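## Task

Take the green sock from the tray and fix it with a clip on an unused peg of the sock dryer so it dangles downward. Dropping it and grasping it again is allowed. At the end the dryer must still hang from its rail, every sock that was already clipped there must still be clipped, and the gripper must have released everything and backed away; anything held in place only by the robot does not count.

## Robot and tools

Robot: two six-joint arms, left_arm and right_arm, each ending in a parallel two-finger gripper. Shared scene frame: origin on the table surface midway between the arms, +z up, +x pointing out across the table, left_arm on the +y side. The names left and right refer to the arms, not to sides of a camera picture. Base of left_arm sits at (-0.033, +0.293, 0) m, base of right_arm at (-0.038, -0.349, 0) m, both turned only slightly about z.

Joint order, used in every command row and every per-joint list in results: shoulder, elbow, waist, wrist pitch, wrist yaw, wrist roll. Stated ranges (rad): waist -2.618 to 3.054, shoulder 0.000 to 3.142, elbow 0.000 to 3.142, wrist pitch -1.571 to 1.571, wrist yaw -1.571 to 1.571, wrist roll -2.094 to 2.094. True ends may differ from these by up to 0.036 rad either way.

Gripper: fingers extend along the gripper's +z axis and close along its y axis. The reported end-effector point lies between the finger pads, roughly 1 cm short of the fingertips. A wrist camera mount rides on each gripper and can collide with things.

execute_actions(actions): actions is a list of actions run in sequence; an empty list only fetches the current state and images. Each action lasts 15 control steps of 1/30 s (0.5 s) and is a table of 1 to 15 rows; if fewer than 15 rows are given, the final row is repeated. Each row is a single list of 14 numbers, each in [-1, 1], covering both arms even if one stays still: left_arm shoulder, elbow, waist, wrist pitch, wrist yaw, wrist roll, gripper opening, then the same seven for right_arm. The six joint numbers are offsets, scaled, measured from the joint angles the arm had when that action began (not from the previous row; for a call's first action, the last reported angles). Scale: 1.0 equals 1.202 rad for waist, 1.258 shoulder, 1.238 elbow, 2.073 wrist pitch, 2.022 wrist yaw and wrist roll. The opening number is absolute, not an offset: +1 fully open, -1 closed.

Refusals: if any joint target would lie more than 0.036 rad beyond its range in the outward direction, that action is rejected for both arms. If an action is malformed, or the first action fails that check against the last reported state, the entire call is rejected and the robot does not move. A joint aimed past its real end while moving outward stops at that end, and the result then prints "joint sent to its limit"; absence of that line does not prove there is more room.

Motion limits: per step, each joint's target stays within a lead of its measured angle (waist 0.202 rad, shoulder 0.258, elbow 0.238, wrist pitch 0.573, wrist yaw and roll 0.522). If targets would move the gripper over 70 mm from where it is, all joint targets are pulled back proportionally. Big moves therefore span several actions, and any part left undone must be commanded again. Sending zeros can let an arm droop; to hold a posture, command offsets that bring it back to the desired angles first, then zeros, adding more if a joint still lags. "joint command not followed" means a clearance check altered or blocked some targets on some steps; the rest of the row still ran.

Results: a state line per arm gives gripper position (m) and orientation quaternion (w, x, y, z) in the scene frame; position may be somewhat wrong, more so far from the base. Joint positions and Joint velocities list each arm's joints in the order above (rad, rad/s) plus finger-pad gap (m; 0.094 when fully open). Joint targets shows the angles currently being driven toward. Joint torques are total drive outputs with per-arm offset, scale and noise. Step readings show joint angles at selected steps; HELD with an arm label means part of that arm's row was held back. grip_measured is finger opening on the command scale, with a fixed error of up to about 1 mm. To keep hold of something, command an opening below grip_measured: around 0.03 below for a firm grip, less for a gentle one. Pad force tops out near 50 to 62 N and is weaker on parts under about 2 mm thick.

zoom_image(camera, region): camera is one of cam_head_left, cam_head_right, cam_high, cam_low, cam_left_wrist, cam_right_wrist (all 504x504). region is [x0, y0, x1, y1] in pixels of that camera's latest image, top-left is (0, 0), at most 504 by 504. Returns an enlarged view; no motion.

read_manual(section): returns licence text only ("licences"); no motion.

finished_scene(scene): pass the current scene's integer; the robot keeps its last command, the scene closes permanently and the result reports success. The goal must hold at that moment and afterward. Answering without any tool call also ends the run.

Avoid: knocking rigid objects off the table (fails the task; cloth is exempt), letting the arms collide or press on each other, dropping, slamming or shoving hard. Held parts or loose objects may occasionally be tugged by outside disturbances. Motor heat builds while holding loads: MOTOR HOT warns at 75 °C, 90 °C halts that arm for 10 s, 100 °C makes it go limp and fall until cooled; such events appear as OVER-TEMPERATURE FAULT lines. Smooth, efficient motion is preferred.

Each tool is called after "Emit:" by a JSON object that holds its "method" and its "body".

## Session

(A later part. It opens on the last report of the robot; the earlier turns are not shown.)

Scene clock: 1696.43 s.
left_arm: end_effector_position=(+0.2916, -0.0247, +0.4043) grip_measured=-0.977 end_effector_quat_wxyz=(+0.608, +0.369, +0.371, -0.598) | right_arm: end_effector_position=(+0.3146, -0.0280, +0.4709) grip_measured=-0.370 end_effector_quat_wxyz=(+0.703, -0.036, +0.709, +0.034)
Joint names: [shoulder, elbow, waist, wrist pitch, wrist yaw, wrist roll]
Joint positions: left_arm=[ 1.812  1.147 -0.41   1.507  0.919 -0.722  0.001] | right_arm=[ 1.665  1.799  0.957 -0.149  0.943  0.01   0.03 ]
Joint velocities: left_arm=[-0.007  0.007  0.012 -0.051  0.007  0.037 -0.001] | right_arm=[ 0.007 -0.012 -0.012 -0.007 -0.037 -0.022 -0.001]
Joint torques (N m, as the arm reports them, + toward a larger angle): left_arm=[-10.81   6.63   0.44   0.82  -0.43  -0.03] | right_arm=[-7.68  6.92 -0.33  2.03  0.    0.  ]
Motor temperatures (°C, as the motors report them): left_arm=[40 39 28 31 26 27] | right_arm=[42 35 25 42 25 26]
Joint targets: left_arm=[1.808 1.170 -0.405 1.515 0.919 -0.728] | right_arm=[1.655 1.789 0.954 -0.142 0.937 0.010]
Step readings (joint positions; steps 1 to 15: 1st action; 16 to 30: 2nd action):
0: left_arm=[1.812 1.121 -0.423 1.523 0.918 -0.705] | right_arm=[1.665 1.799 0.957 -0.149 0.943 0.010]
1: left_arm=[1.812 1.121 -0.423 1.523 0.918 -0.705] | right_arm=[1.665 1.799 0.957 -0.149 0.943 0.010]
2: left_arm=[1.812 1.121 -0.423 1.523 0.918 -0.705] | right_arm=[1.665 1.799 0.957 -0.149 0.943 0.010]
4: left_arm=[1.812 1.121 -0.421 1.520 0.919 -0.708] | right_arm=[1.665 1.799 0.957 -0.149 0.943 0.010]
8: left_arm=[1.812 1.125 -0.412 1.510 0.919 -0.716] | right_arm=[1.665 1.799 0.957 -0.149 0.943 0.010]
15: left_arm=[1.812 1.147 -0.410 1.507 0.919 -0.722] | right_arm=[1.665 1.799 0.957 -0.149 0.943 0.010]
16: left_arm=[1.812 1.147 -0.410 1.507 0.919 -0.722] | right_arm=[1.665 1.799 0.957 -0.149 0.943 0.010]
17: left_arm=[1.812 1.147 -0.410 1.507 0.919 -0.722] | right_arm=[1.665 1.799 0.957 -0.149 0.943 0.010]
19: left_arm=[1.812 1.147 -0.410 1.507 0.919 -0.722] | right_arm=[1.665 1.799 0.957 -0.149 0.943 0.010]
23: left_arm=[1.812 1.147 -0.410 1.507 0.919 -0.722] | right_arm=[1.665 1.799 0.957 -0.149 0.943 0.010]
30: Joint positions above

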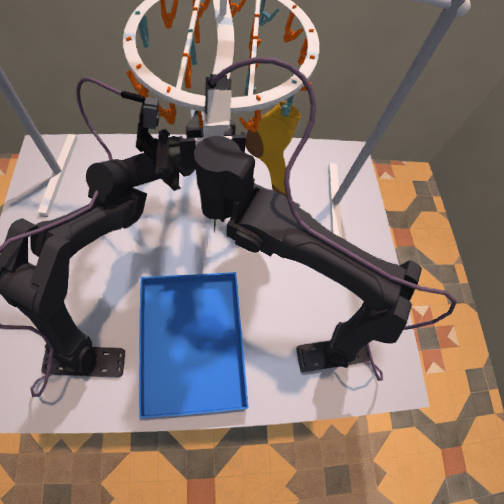

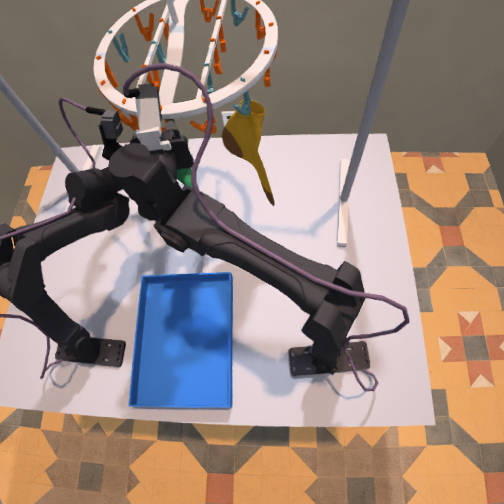

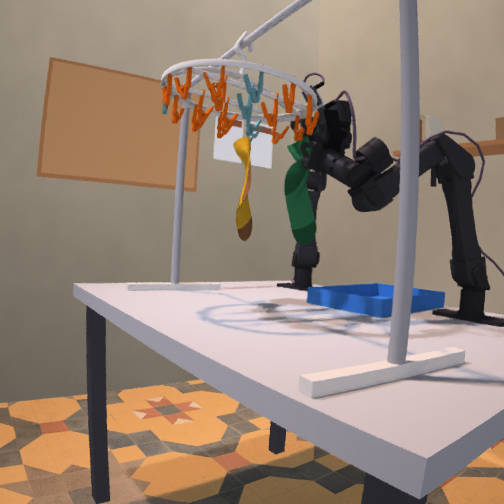

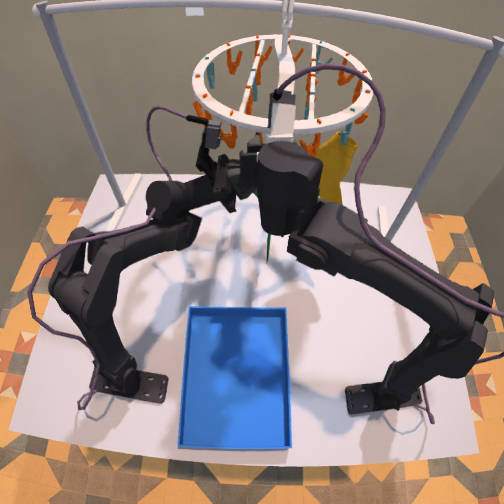

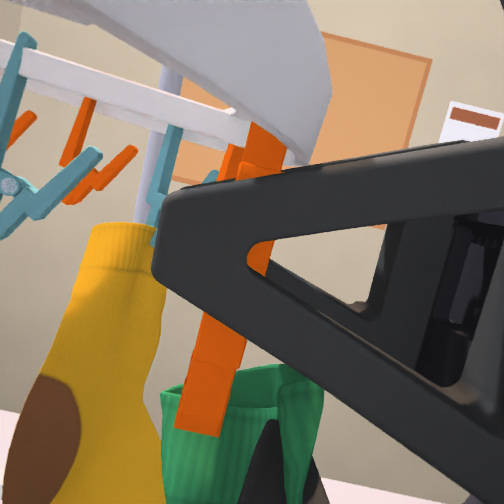

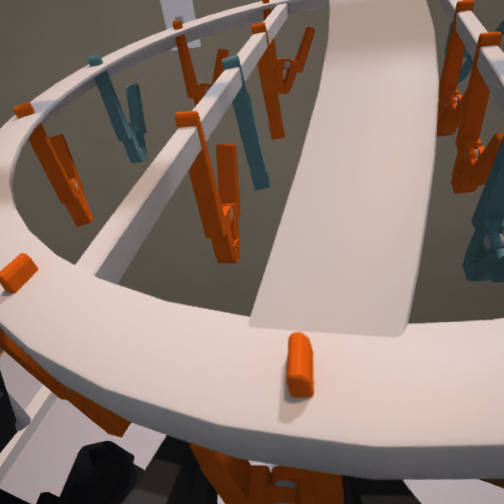

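Emit:
{"method": "execute_actions", "body": {"actions": [[[-0.003,0.018,0.005,0.007,0,-0.005,-1,-0.008,-0.008,-0.003,0.003,-0.003,0,-0.44],[-0.003,0.018,0.007,0.01,0,-0.008,-1,-0.008,-0.008,-0.003,0.003,-0.003,0,-0.44],[-0.003,0.02,0.009,0.0135,0,-0.011,-1,-0.008,-0.008,-0.003,0.003,-0.003,0,-0.44],[-0.003,0.023,0.009,0.0135,0,-0.014,-1,-0.008,-0.008,-0.003,0.003,-0.003,0,-0.44],[-0.003,0.026,0.009,0.0135,0,-0.017,-1,-0.008,-0.008,-0.003,0.003,-0.003,0,-0.44],[-0.003,0.029,0.009,0.0135,0,-0.02,-1,-0.008,-0.008,-0.003,0.003,-0.003,0,-0.44],[-0.003,0.032,0.009,0.0135,0,-0.022,-1,-0.008,-0.008,-0.003,0.003,-0.003,0,-0.44],[-0.003,0.035,0.009,0.0135,0,-0.024,-1,-0.008,-0.008,-0.003,0.003,-0.003,0,-0.44]],[[-0.003,0.018,0.004,0.005,0,-0.003,-1,-0.008,-0.008,-0.003,0.003,-0.003,0,-0.44]]]}}

Scene clock: 1783.37 s.
left_arm: end_effector_position=(+0.2894, -0.0236, +0.4111) grip_measured=-0.977 end_effector_quat_wxyz=(+0.603, +0.366, +0.366, -0.607) | right_arm: end_effector_position=(+0.3146, -0.0280, +0.4709) grip_measured=-0.370 end_effector_quat_wxyz=(+0.703, -0.036, +0.709, +0.034)
Joint names: [shoulder, elbow, waist, wrist pitch, wrist yaw, wrist roll]
Joint positions: left_arm=[ 1.812  1.162 -0.41   1.521  0.919 -0.76   0.001] | right_arm=[ 1.665  1.799  0.957 -0.149  0.943  0.01   0.03 ]
Joint velocities: left_arm=[-0.002 -0.012 -0.007  0.051  0.037  0.037  0.   ] | right_arm=[-0.022  0.012 -0.007  0.007 -0.007 -0.037 -0.   ]
Joint torques (N m, as the arm reports them, + toward a larger angle): left_arm=[-10.77   6.63   0.4    0.79  -0.44  -0.03] | right_arm=[-7.68  6.94 -0.32  2.04  0.    0.  ]
Motor temperatures (°C, as the motors report them): left_arm=[41 39 28 30 26 27] | right_arm=[42 35 25 43 25 26]
Joint targets: left_arm=[1.808 1.185 -0.405 1.532 0.919 -0.765] | right_arm=[1.655 1.789 0.954 -0.142 0.937 0.010]
Step readings (joint positions; steps 1 to 15: 1st action; 16 to 30: 2nd action):
0: left_arm=[1.812 1.147 -0.410 1.507 0.919 -0.722] | right_arm=[1.665 1.799 0.957 -0.149 0.943 0.010]
1: left_arm=[1.812 1.147 -0.410 1.507 0.919 -0.722] | right_arm=[1.665 1.799 0.957 -0.149 0.943 0.010]
2: left_arm=[1.812 1.147 -0.410 1.507 0.919 -0.724] | right_arm=[1.665 1.799 0.957 -0.149 0.943 0.010]
4: left_arm=[1.812 1.147 -0.410 1.511 0.919 -0.729] | right_arm=[1.665 1.799 0.957 -0.149 0.943 0.010]
8: left_arm=[1.812 1.149 -0.410 1.517 0.919 -0.745] | right_arm=[1.665 1.799 0.957 -0.149 0.943 0.010]
15: left_arm=[1.812 1.162 -0.410 1.521 0.919 -0.759] | right_arm=[1.665 1.799 0.957 -0.149 0.943 0.010]
16: left_arm=[1.812 1.162 -0.410 1.521 0.919 -0.760] | right_arm=[1.665 1.799 0.957 -0.149 0.943 0.010]
17: left_arm=[1.812 1.162 -0.410 1.521 0.919 -0.760] | right_arm=[1.665 1.799 0.957 -0.149 0.943 0.010]
19: left_arm=[1.812 1.162 -0.410 1.521 0.919 -0.760] | right_arm=[1.665 1.799 0.957 -0.149 0.943 0.010]
23: left_arm=[1.812 1.162 -0.410 1.521 0.919 -0.760] | right_arm=[1.665 1.799 0.957 -0.149 0.943 0.010]
30: Joint positions above

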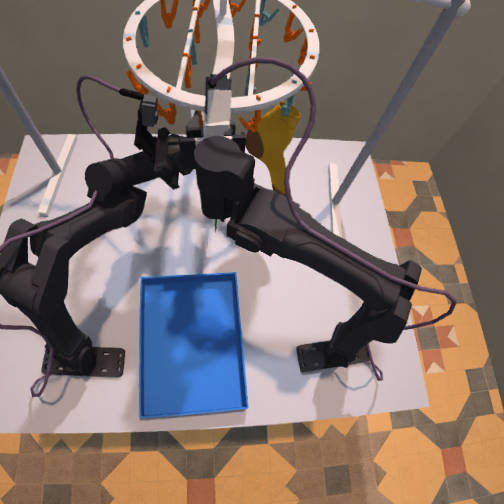

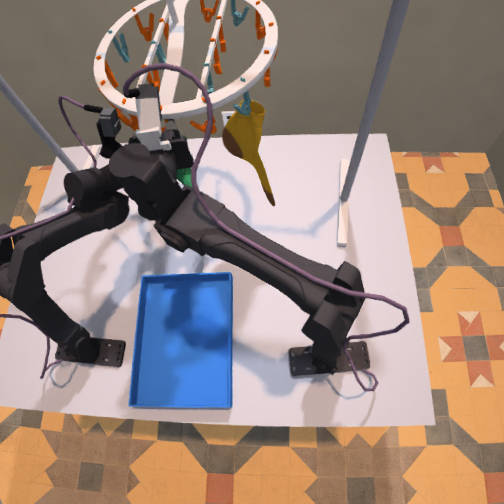

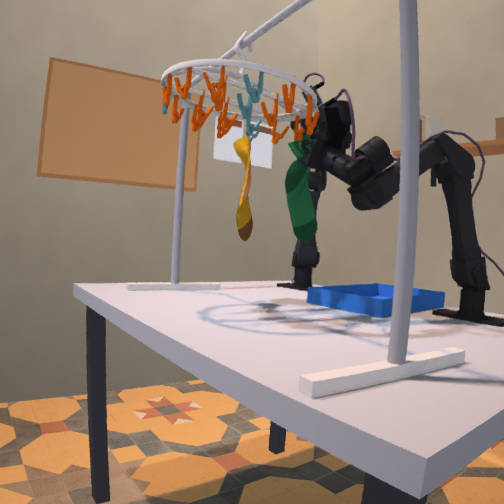

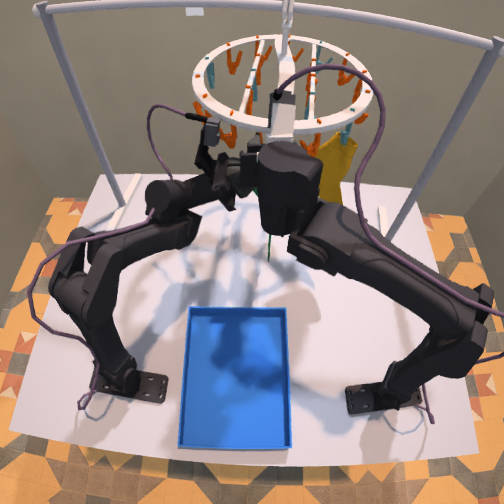

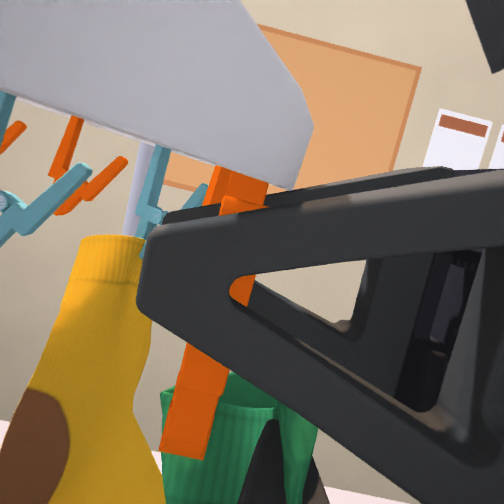

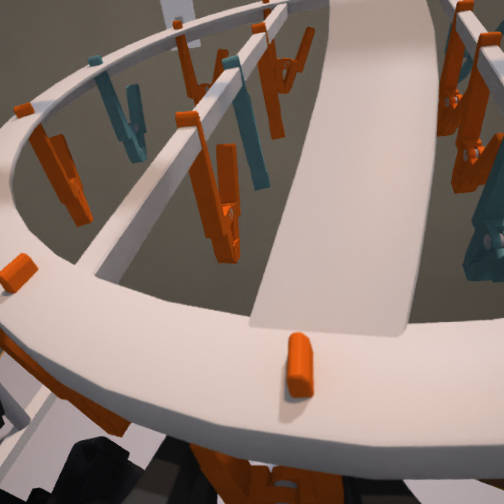

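Emit:
{"method": "zoom_image", "body": {"camera": "cam_high", "region": [278, 115, 322, 165]}}

Emit:
{"method": "zoom_image", "body": {"camera": "cam_left_wrist", "region": [130, 340, 330, 504]}}

Region (278, 115, 322, 165) of cam_high's 504x504 image, scaled by 10.080, with more detail than that image has; it fills the left 444 columns of this view, and the rest is white.

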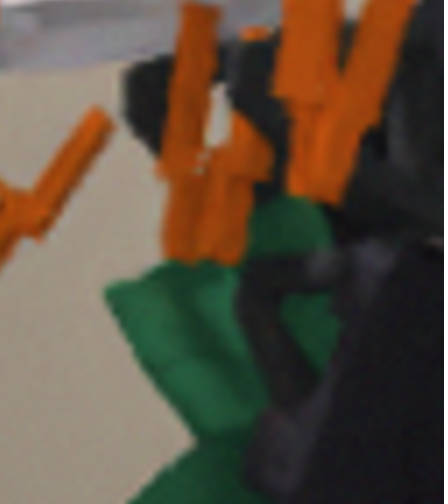

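Region (130, 340, 330, 504) of cam_left_wrist's 504x504 image, scaled by 2.520, with more detail than that image has; it fills the top 413 rows of this view, and the rest is white.

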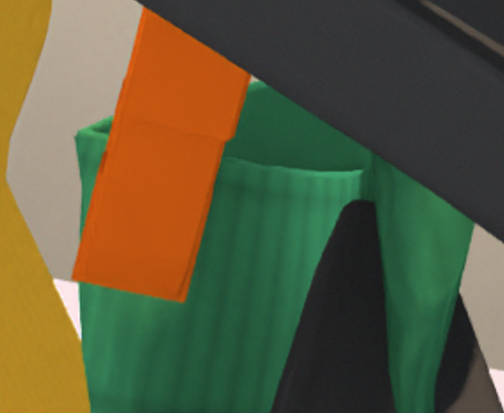

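Emit:
{"method": "execute_actions", "body": {"actions": [[[-0.003,0.005,0.004,0.005,0,0.002,-1,-0.008,-0.008,-0.003,0.003,-0.003,0,-0.44],[-0.003,-0.006,0.004,0.005,0,0.005,-1,-0.008,-0.008,-0.003,0.003,-0.003,0,-0.44],[-0.003,-0.014,0.004,0.005,0,0.008,-1,-0.008,-0.008,-0.003,0.003,-0.003,0,-0.44],[-0.003,-0.021,0.004,0.005,0,0.011,-1,-0.008,-0.008,-0.003,0.003,-0.003,0,-0.44],[-0.003,-0.028,0.004,0.005,0,0.014,-1,-0.008,-0.008,-0.003,0.003,-0.003,0,-0.44],[-0.003,-0.035,0.004,0.005,0,0.017,-1,-0.008,-0.008,-0.003,0.003,-0.003,0,-0.44],[-0.003,-0.042,0.004,0.005,0,0.02,-1,-0.008,-0.008,-0.003,0.003,-0.003,0,-0.44],[-0.003,-0.048,0.004,0.005,0,0.02,-1,-0.008,-0.008,-0.003,0.003,-0.003,0,-0.44]],[[-0.008,0.002,0.008,0.005,0,0,-1,-0.008,-0.008,-0.003,0.003,-0.003,0,-0.44],[-0.011,0.002,0.012,0.005,0,0,-1,-0.008,-0.008,-0.003,0.003,-0.003,0,-0.44],[-0.014,0.002,0.016,0.005,0,0,-1,-0.008,-0.008,-0.003,0.003,-0.003,0,-0.44],[-0.017,0.002,0.02,0.005,0,0,-1,-0.008,-0.008,-0.003,0.003,-0.003,0,-0.44],[-0.02,0.002,0.024,0.005,0,0,-1,-0.008,-0.008,-0.003,0.003,-0.003,0,-0.44],[-0.023,0.002,0.029,0.005,0,0,-1,-0.008,-0.008,-0.003,0.003,-0.003,0,-0.44]]]}}

Scene clock: 1858.83 s.
left_arm: end_effector_position=(+0.2983, -0.0155, +0.3950) grip_measured=-0.977 end_effector_quat_wxyz=(+0.608, +0.361, +0.383, -0.594) | right_arm: end_effector_position=(+0.3146, -0.0280, +0.4709) grip_measured=-0.370 end_effector_quat_wxyz=(+0.703, -0.036, +0.709, +0.034)
Joint names: [shoulder, elbow, waist, wrist pitch, wrist yaw, wrist roll]
Joint positions: left_arm=[ 1.812  1.115 -0.384  1.524  0.92  -0.732  0.001] | right_arm=[ 1.665  1.799  0.957 -0.149  0.943  0.01   0.03 ]
Joint velocities: left_arm=[-0.012 -0.002  0.002 -0.022  0.095 -0.037  0.001] | right_arm=[-0.002 -0.007 -0.017  0.007  0.066  0.051 -0.   ]
Joint torques (N m, as the arm reports them, + toward a larger angle): left_arm=[-12.94   5.23   0.61   0.87  -0.43   0.03] | right_arm=[-7.68  6.93 -0.33  2.04  0.01  0.  ]
Motor temperatures (°C, as the motors report them): left_arm=[41 39 28 30 26 27] | right_arm=[42 34 25 43 25 26]
Joint targets: left_arm=[1.783 1.118 -0.375 1.534 0.920 -0.732] | right_arm=[1.655 1.789 0.954 -0.142 0.937 0.010]
Step readings (joint positions; steps 1 to 15: 1st action; 16 to 30: 2nd action):
0: left_arm=[1.812 1.162 -0.410 1.521 0.919 -0.760] | right_arm=[1.665 1.799 0.957 -0.149 0.943 0.010]
1: left_arm=[1.812 1.162 -0.410 1.521 0.919 -0.760] | right_arm=[1.665 1.799 0.957 -0.149 0.943 0.010]
2: left_arm=[1.812 1.162 -0.410 1.521 0.919 -0.760] | right_arm=[1.665 1.799 0.957 -0.149 0.943 0.010]
4: left_arm=[1.812 1.162 -0.410 1.521 0.919 -0.757] | right_arm=[1.665 1.799 0.957 -0.149 0.943 0.010]
8: left_arm=[1.812 1.138 -0.410 1.524 0.919 -0.743] | right_arm=[1.665 1.799 0.957 -0.149 0.943 0.010]
15: left_arm=[1.812 1.115 -0.410 1.524 0.920 -0.732] | right_arm=[1.665 1.799 0.957 -0.149 0.943 0.010]
16: left_arm=[1.812 1.115 -0.410 1.524 0.920 -0.732] | right_arm=[1.665 1.799 0.957 -0.149 0.943 0.010]
17: left_arm=[1.812 1.115 -0.410 1.524 0.920 -0.732] | right_arm=[1.665 1.799 0.957 -0.149 0.943 0.010]
19: left_arm=[1.812 1.115 -0.408 1.524 0.920 -0.732] | right_arm=[1.665 1.799 0.957 -0.149 0.943 0.010]
23: left_arm=[1.812 1.115 -0.391 1.524 0.920 -0.732] | right_arm=[1.665 1.799 0.957 -0.149 0.943 0.010]
30: Joint positions above

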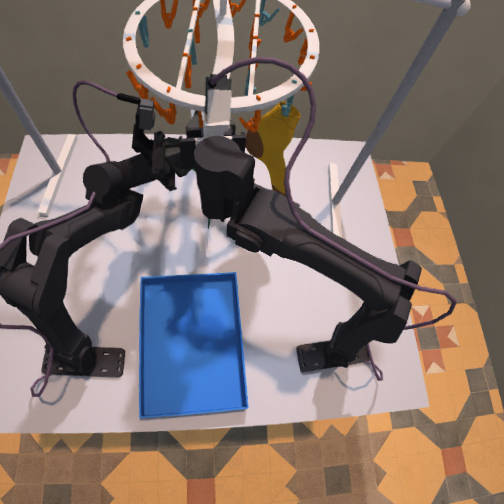

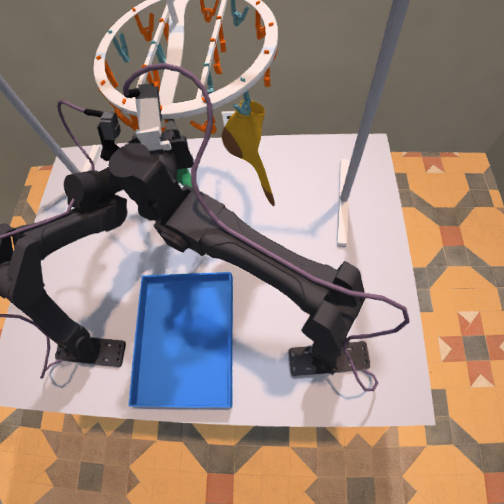

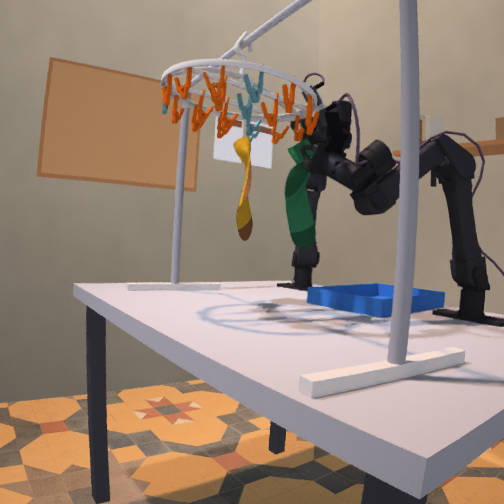

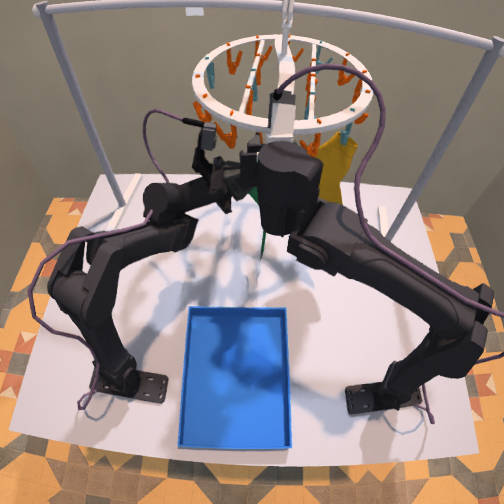

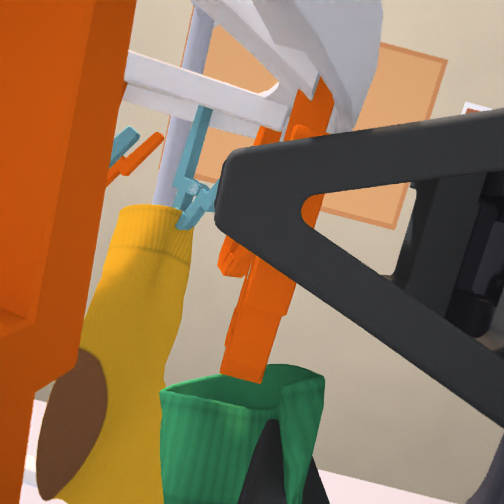

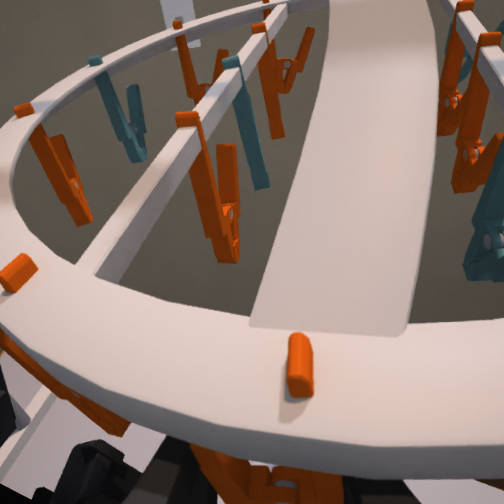

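Emit:
{"method": "execute_actions", "body": {"actions": []}}

Scene clock: 1867.27 s.
left_arm: end_effector_position=(+0.2983, -0.0155, +0.3950) grip_measured=-0.977 end_effector_quat_wxyz=(+0.608, +0.361, +0.383, -0.594) | right_arm: end_effector_position=(+0.3146, -0.0280, +0.4709) grip_measured=-0.370 end_effector_quat_wxyz=(+0.703, -0.036, +0.709, +0.034)
Joint names: [shoulder, elbow, waist, wrist pitch, wrist yaw, wrist roll]
Joint positions: left_arm=[ 1.812  1.115 -0.384  1.524  0.92  -0.732  0.001] | right_arm=[ 1.665  1.799  0.957 -0.149  0.943  0.01   0.03 ]
Joint velocities: left_arm=[-0.007 -0.002  0.007 -0.051 -0.081  0.007  0.   ] | right_arm=[-0.012  0.007 -0.002 -0.051 -0.022 -0.022  0.   ]
Joint torques (N m, as the arm reports them, + toward a larger angle): left_arm=[-12.92   5.29   0.7    0.87  -0.41   0.03] | right_arm=[-7.7   6.94 -0.36  2.04 -0.01  0.  ]
Motor temperatures (°C, as the motors report them): left_arm=[42 39 28 30 26 27] | right_arm=[42 34 25 43 25 26]
Joint targets: left_arm=[1.783 1.118 -0.375 1.534 0.920 -0.732] | right_arm=[1.655 1.789 0.954 -0.142 0.937 0.010]

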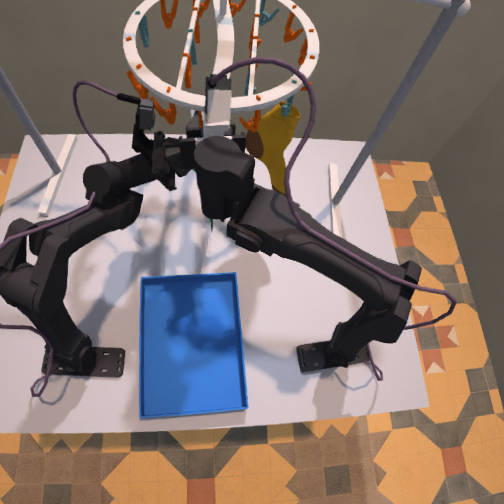

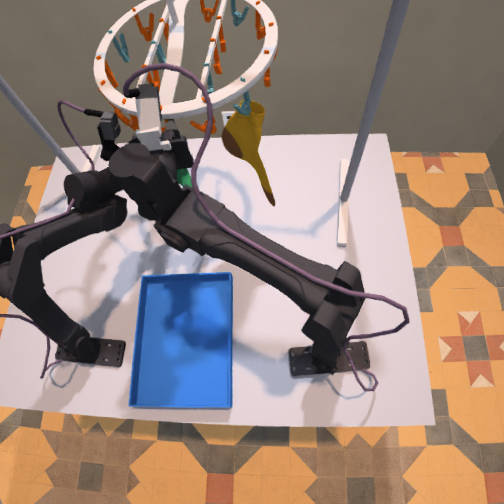

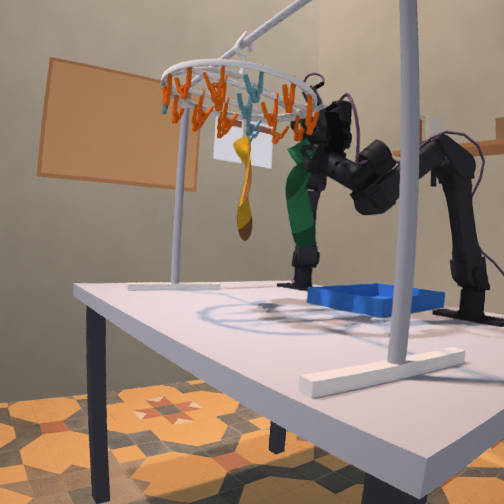

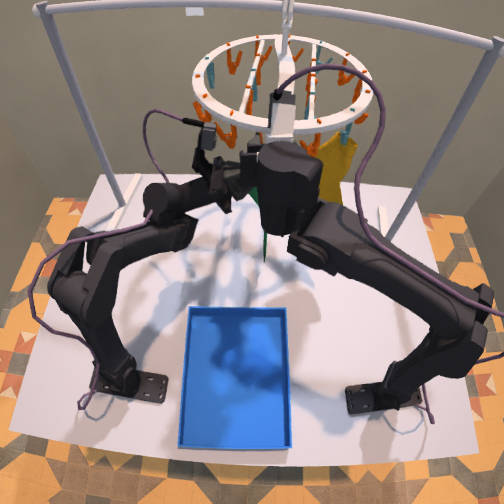

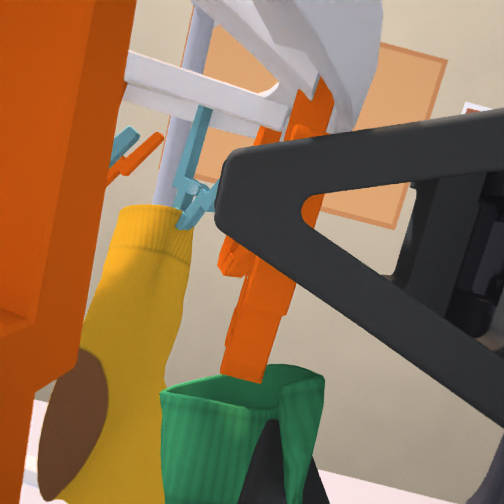

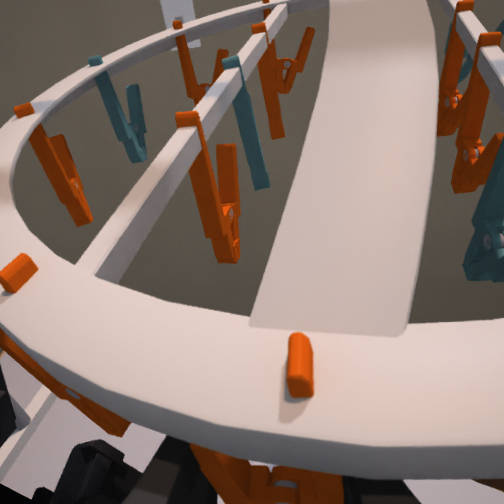

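Emit:
{"method": "zoom_image", "body": {"camera": "cam_left_wrist", "region": [130, 220, 350, 460]}}

Emit:
{"method": "zoom_image", "body": {"camera": "cam_high", "region": [270, 105, 330, 175]}}

Region (130, 220, 350, 460) of cam_left_wrist's 504x504 image, scaled by 2.100, with more detail than that image has; it fills the left 462 columns of this view, and the rest is white.

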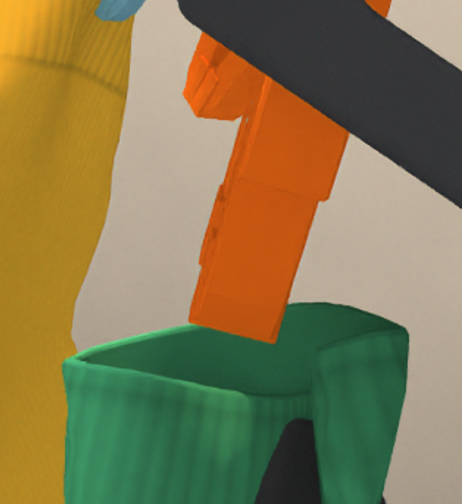

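Region (270, 105, 330, 175) of cam_high's 504x504 image, scaled by 7.200, with more detail than that image has; it fills the left 432 columns of this view, and the rest is white.

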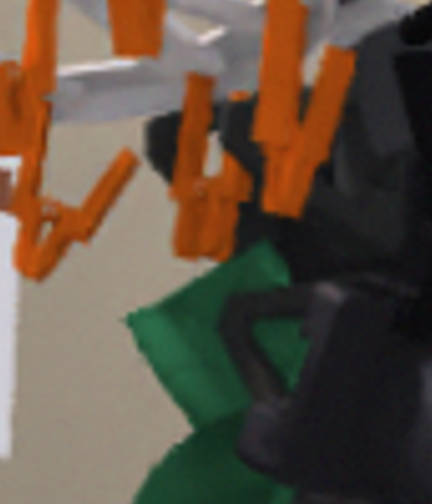

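Emit:
{"method": "execute_actions", "body": {"actions": [[[-0.010,0.002,0.0075,0.005,0,0,-1,-0.008,-0.008,-0.003,0.003,-0.003,0,-0.44],[-0.018,0.002,0.0075,0.005,0,0,-1,-0.008,-0.008,-0.003,0.003,-0.003,0,-0.44],[-0.025,0.002,0.0075,0.005,0,0,-1,-0.008,-0.008,-0.003,0.003,-0.003,0,-0.44],[-0.029,0.002,0.0075,0.005,0,0,-1,-0.008,-0.008,-0.003,0.003,-0.003,0,-0.44],[-0.032,0.002,0.0075,0.005,0,0,-1,-0.008,-0.008,-0.003,0.003,-0.003,0,-0.44],[-0.035,0.002,0.0075,0.005,0,0,-1,-0.008,-0.008,-0.003,0.003,-0.003,0,-0.44],[-0.0375,0.002,0.0075,0.005,0,0,-1,-0.008,-0.008,-0.003,0.003,-0.003,0,-0.44]]]}}

Scene clock: 1917.17 s.
left_arm: end_effector_position=(+0.2910, -0.0121, +0.4066) grip_measured=-0.977 end_effector_quat_wxyz=(+0.616, +0.365, +0.371, -0.591) | right_arm: end_effector_position=(+0.3146, -0.0280, +0.4709) grip_measured=-0.370 end_effector_quat_wxyz=(+0.703, -0.036, +0.709, +0.034)
Joint names: [shoulder, elbow, waist, wrist pitch, wrist yaw, wrist roll]
Joint positions: left_arm=[ 1.784  1.115 -0.384  1.526  0.92  -0.732  0.001] | right_arm=[ 1.665  1.799  0.957 -0.149  0.943  0.01   0.03 ]
Joint velocities: left_arm=[ 0.012  0.007 -0.022 -0.051  0.007  0.007  0.   ] | right_arm=[-0.002 -0.007 -0.017  0.022 -0.037 -0.007  0.001]
Joint torques (N m, as the arm reports them, + toward a larger angle): left_arm=[-11.76   5.33   0.72   0.8   -0.44   0.03] | right_arm=[-7.69  6.93 -0.33  2.03  0.    0.  ]
Motor temperatures (°C, as the motors report them): left_arm=[44 38 28 30 26 27] | right_arm=[42 34 25 43 25 26]
Joint targets: left_arm=[1.765 1.118 -0.375 1.534 0.920 -0.732] | right_arm=[1.655 1.789 0.954 -0.142 0.937 0.010]
Step readings (joint positions):
0: left_arm=[1.812 1.115 -0.384 1.524 0.920 -0.732] | right_arm=[1.665 1.799 0.957 -0.149 0.943 0.010]
1: left_arm=[1.812 1.115 -0.384 1.524 0.920 -0.732] | right_arm=[1.665 1.799 0.957 -0.149 0.943 0.010]
2: left_arm=[1.812 1.115 -0.384 1.524 0.920 -0.732] | right_arm=[1.665 1.799 0.957 -0.149 0.943 0.010]
4: left_arm=[1.811 1.115 -0.384 1.524 0.920 -0.732] | right_arm=[1.665 1.799 0.957 -0.149 0.943 0.010]
8: left_arm=[1.798 1.115 -0.384 1.524 0.920 -0.732] | right_arm=[1.665 1.799 0.957 -0.149 0.943 0.010]
15: Joint positions above

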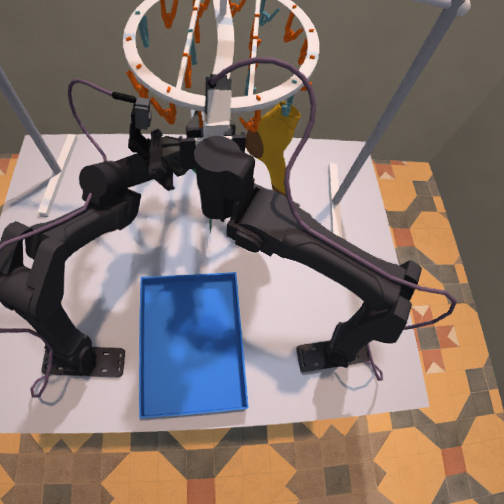

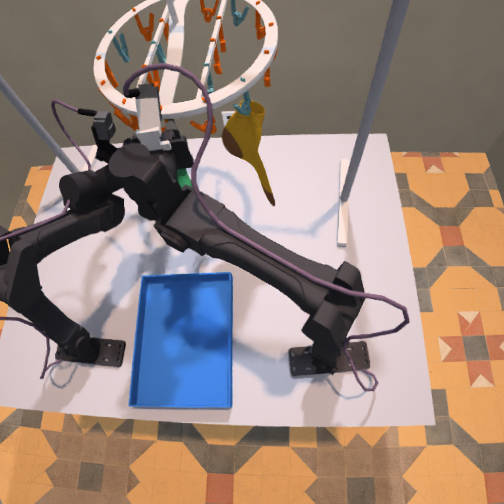

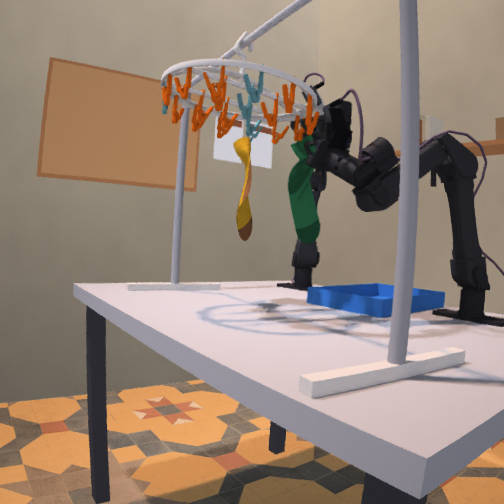

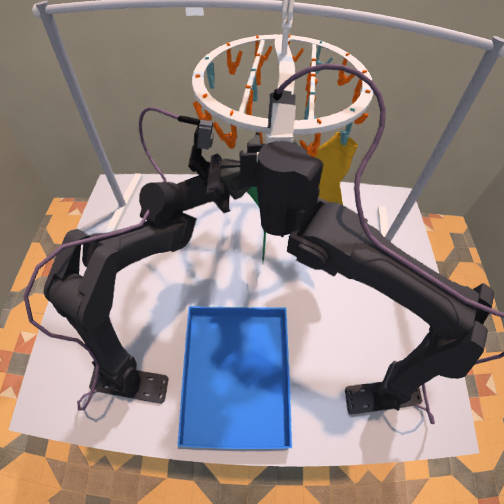

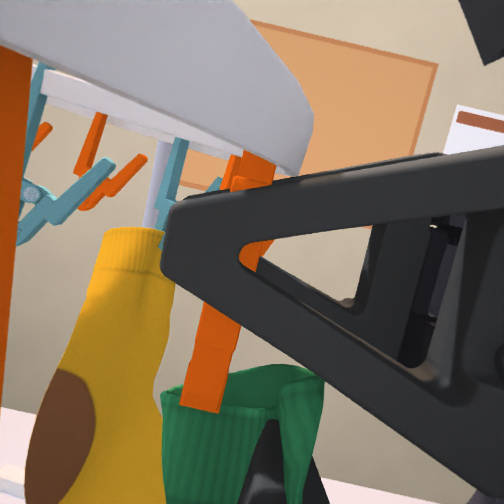

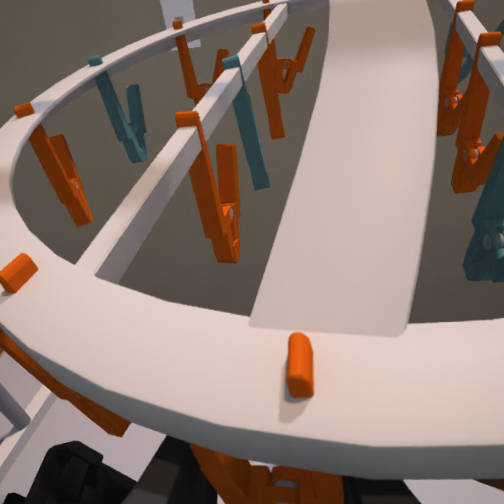

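Emit:
{"method": "zoom_image", "body": {"camera": "cam_left_wrist", "region": [120, 240, 340, 480]}}

Emit:
{"method": "zoom_image", "body": {"camera": "cam_high", "region": [270, 105, 330, 175]}}

Region (120, 240, 340, 480) of cam_left_wrist's 504x504 image, scaled by 2.100, with more detail than that image has; it fills the left 462 columns of this view, and the rest is white.

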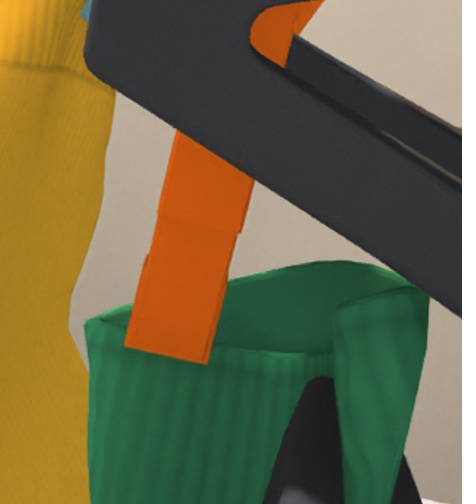

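Region (270, 105, 330, 175) of cam_high's 504x504 image, scaled by 7.200, with more detail than that image has; it fills the left 432 columns of this view, and the rest is white.

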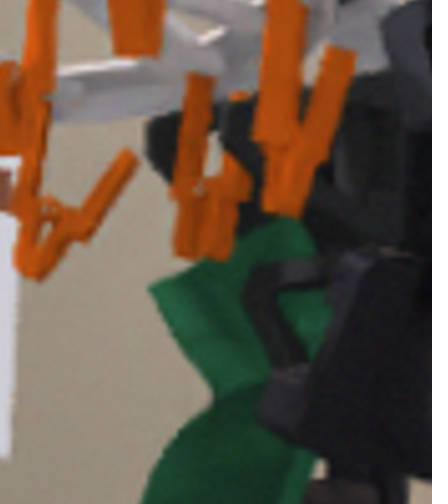

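Emit:
{"method": "execute_actions", "body": {"actions": [[[-0.015,0.008,0,-0.003,0,-0.003,-1,-0.008,-0.008,-0.003,0.003,-0.003,0,-0.44],[-0.015,0.016,0,-0.006,0,-0.006,-1,-0.008,-0.008,-0.003,0.003,-0.003,0,-0.44],[-0.015,0.023,0,-0.008,0,-0.009,-1,-0.008,-0.008,-0.003,0.003,-0.003,0,-0.44],[-0.015,0.029,0,-0.010,0,-0.012,-1,-0.008,-0.008,-0.003,0.003,-0.003,0,-0.44],[-0.015,0.034,0,-0.011,0,-0.014,-1,-0.008,-0.008,-0.003,0.003,-0.003,0,-0.44],[-0.015,0.038,0,-0.011,0,-0.015,-1,-0.008,-0.008,-0.003,0.003,-0.003,0,-0.44],[-0.015,0.040,0,-0.011,0,-0.015,-1,-0.008,-0.008,-0.003,0.003,-0.003,0,-0.44]]]}}

Scene clock: 1926.97 s.
left_arm: end_effector_position=(+0.2920, -0.0126, +0.4124) grip_measured=-0.977 end_effector_quat_wxyz=(+0.611, +0.362, +0.372, -0.597) | right_arm: end_effector_position=(+0.3146, -0.0280, +0.4709) grip_measured=-0.370 end_effector_quat_wxyz=(+0.703, -0.036, +0.709, +0.034)
Joint names: [shoulder, elbow, waist, wrist pitch, wrist yaw, wrist roll]
Joint positions: left_arm=[ 1.784  1.137 -0.384  1.512  0.92  -0.753  0.001] | right_arm=[ 1.665  1.799  0.957 -0.149  0.943  0.01   0.03 ]
Joint velocities: left_arm=[-0.012  0.002 -0.002 -0.007 -0.022  0.051  0.   ] | right_arm=[-0.002 -0.017 -0.002 -0.007 -0.037  0.022 -0.   ]
Joint torques (N m, as the arm reports them, + toward a larger angle): left_arm=[-11.74   7.     0.04   0.61  -0.44  -0.05] | right_arm=[-7.68  6.93 -0.36  2.04  0.   -0.01]
Motor temperatures (°C, as the motors report them): left_arm=[44 38 28 30 26 27] | right_arm=[42 34 25 43 25 26]
Joint targets: left_arm=[1.766 1.165 -0.384 1.503 0.920 -0.762] | right_arm=[1.655 1.789 0.954 -0.142 0.937 0.010]
Step readings (joint positions):
0: left_arm=[1.784 1.115 -0.384 1.526 0.920 -0.732] | right_arm=[1.665 1.799 0.957 -0.149 0.943 0.010]
1: left_arm=[1.784 1.115 -0.384 1.526 0.920 -0.732] | right_arm=[1.665 1.799 0.957 -0.149 0.943 0.010]
2: left_arm=[1.784 1.115 -0.384 1.525 0.920 -0.733] | right_arm=[1.665 1.799 0.957 -0.149 0.943 0.010]
4: left_arm=[1.784 1.115 -0.384 1.523 0.920 -0.737] | right_arm=[1.665 1.799 0.957 -0.149 0.943 0.010]
8: left_arm=[1.784 1.130 -0.384 1.514 0.920 -0.747] | right_arm=[1.665 1.799 0.957 -0.149 0.943 0.010]
15: Joint positions above

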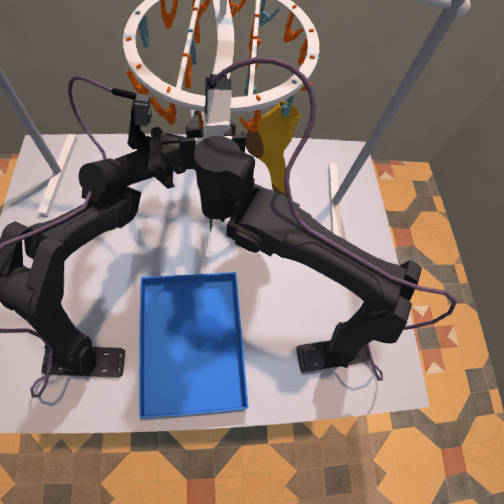

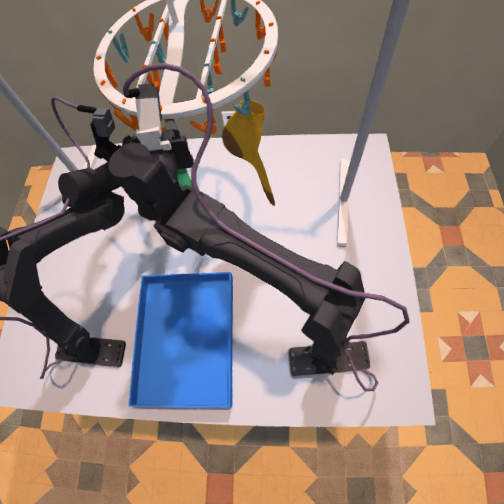

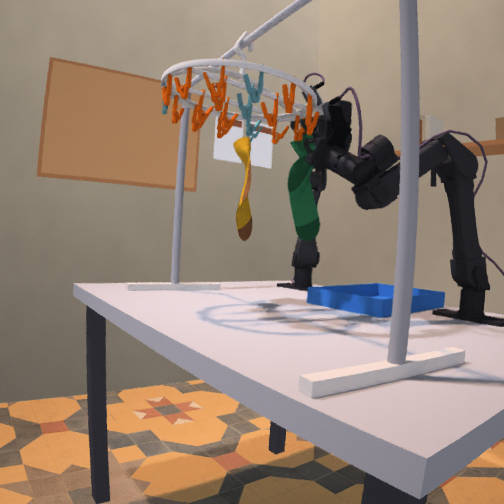

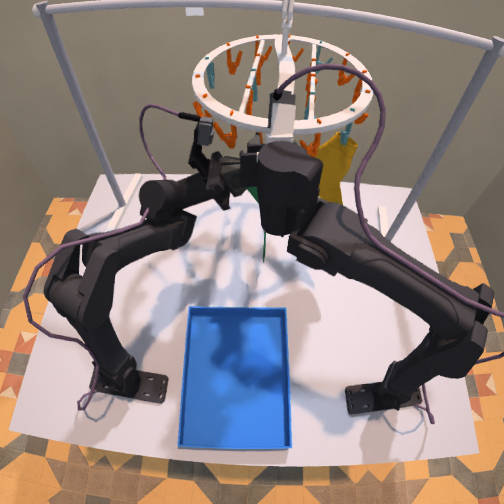

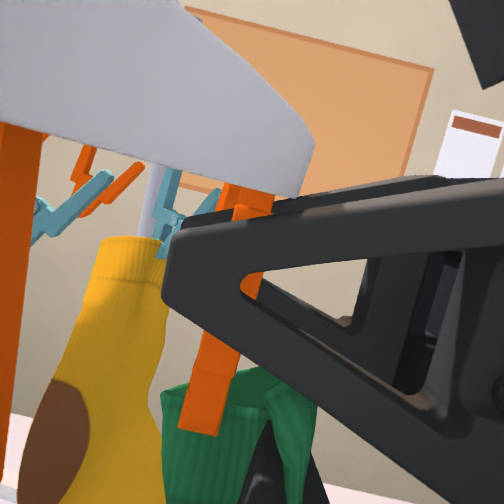

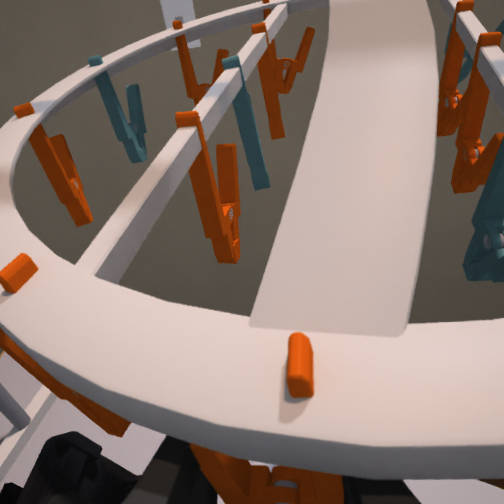

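Emit:
{"method": "zoom_image", "body": {"camera": "cam_left_wrist", "region": [120, 264, 340, 504]}}

Emit:
{"method": "zoom_image", "body": {"camera": "cam_high", "region": [270, 105, 330, 175]}}

Region (120, 264, 340, 504) of cam_left_wrist's 504x504 image, scaled by 2.100, with more detail than that image has; it fills the left 462 columns of this view, and the rest is white.

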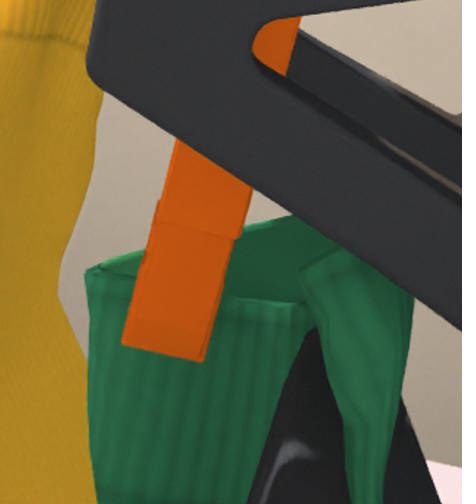

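Region (270, 105, 330, 175) of cam_high's 504x504 image, scaled by 7.200, with more detail than that image has; it fills the left 432 columns of this view, and the rest is white.

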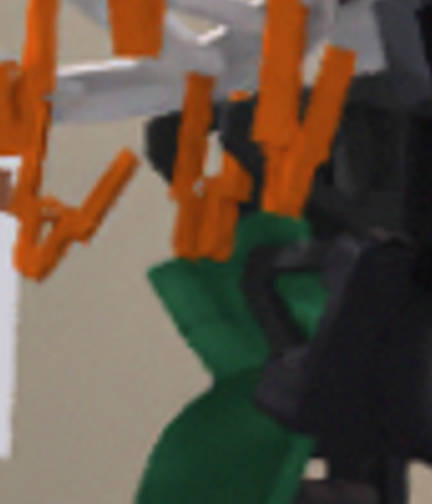

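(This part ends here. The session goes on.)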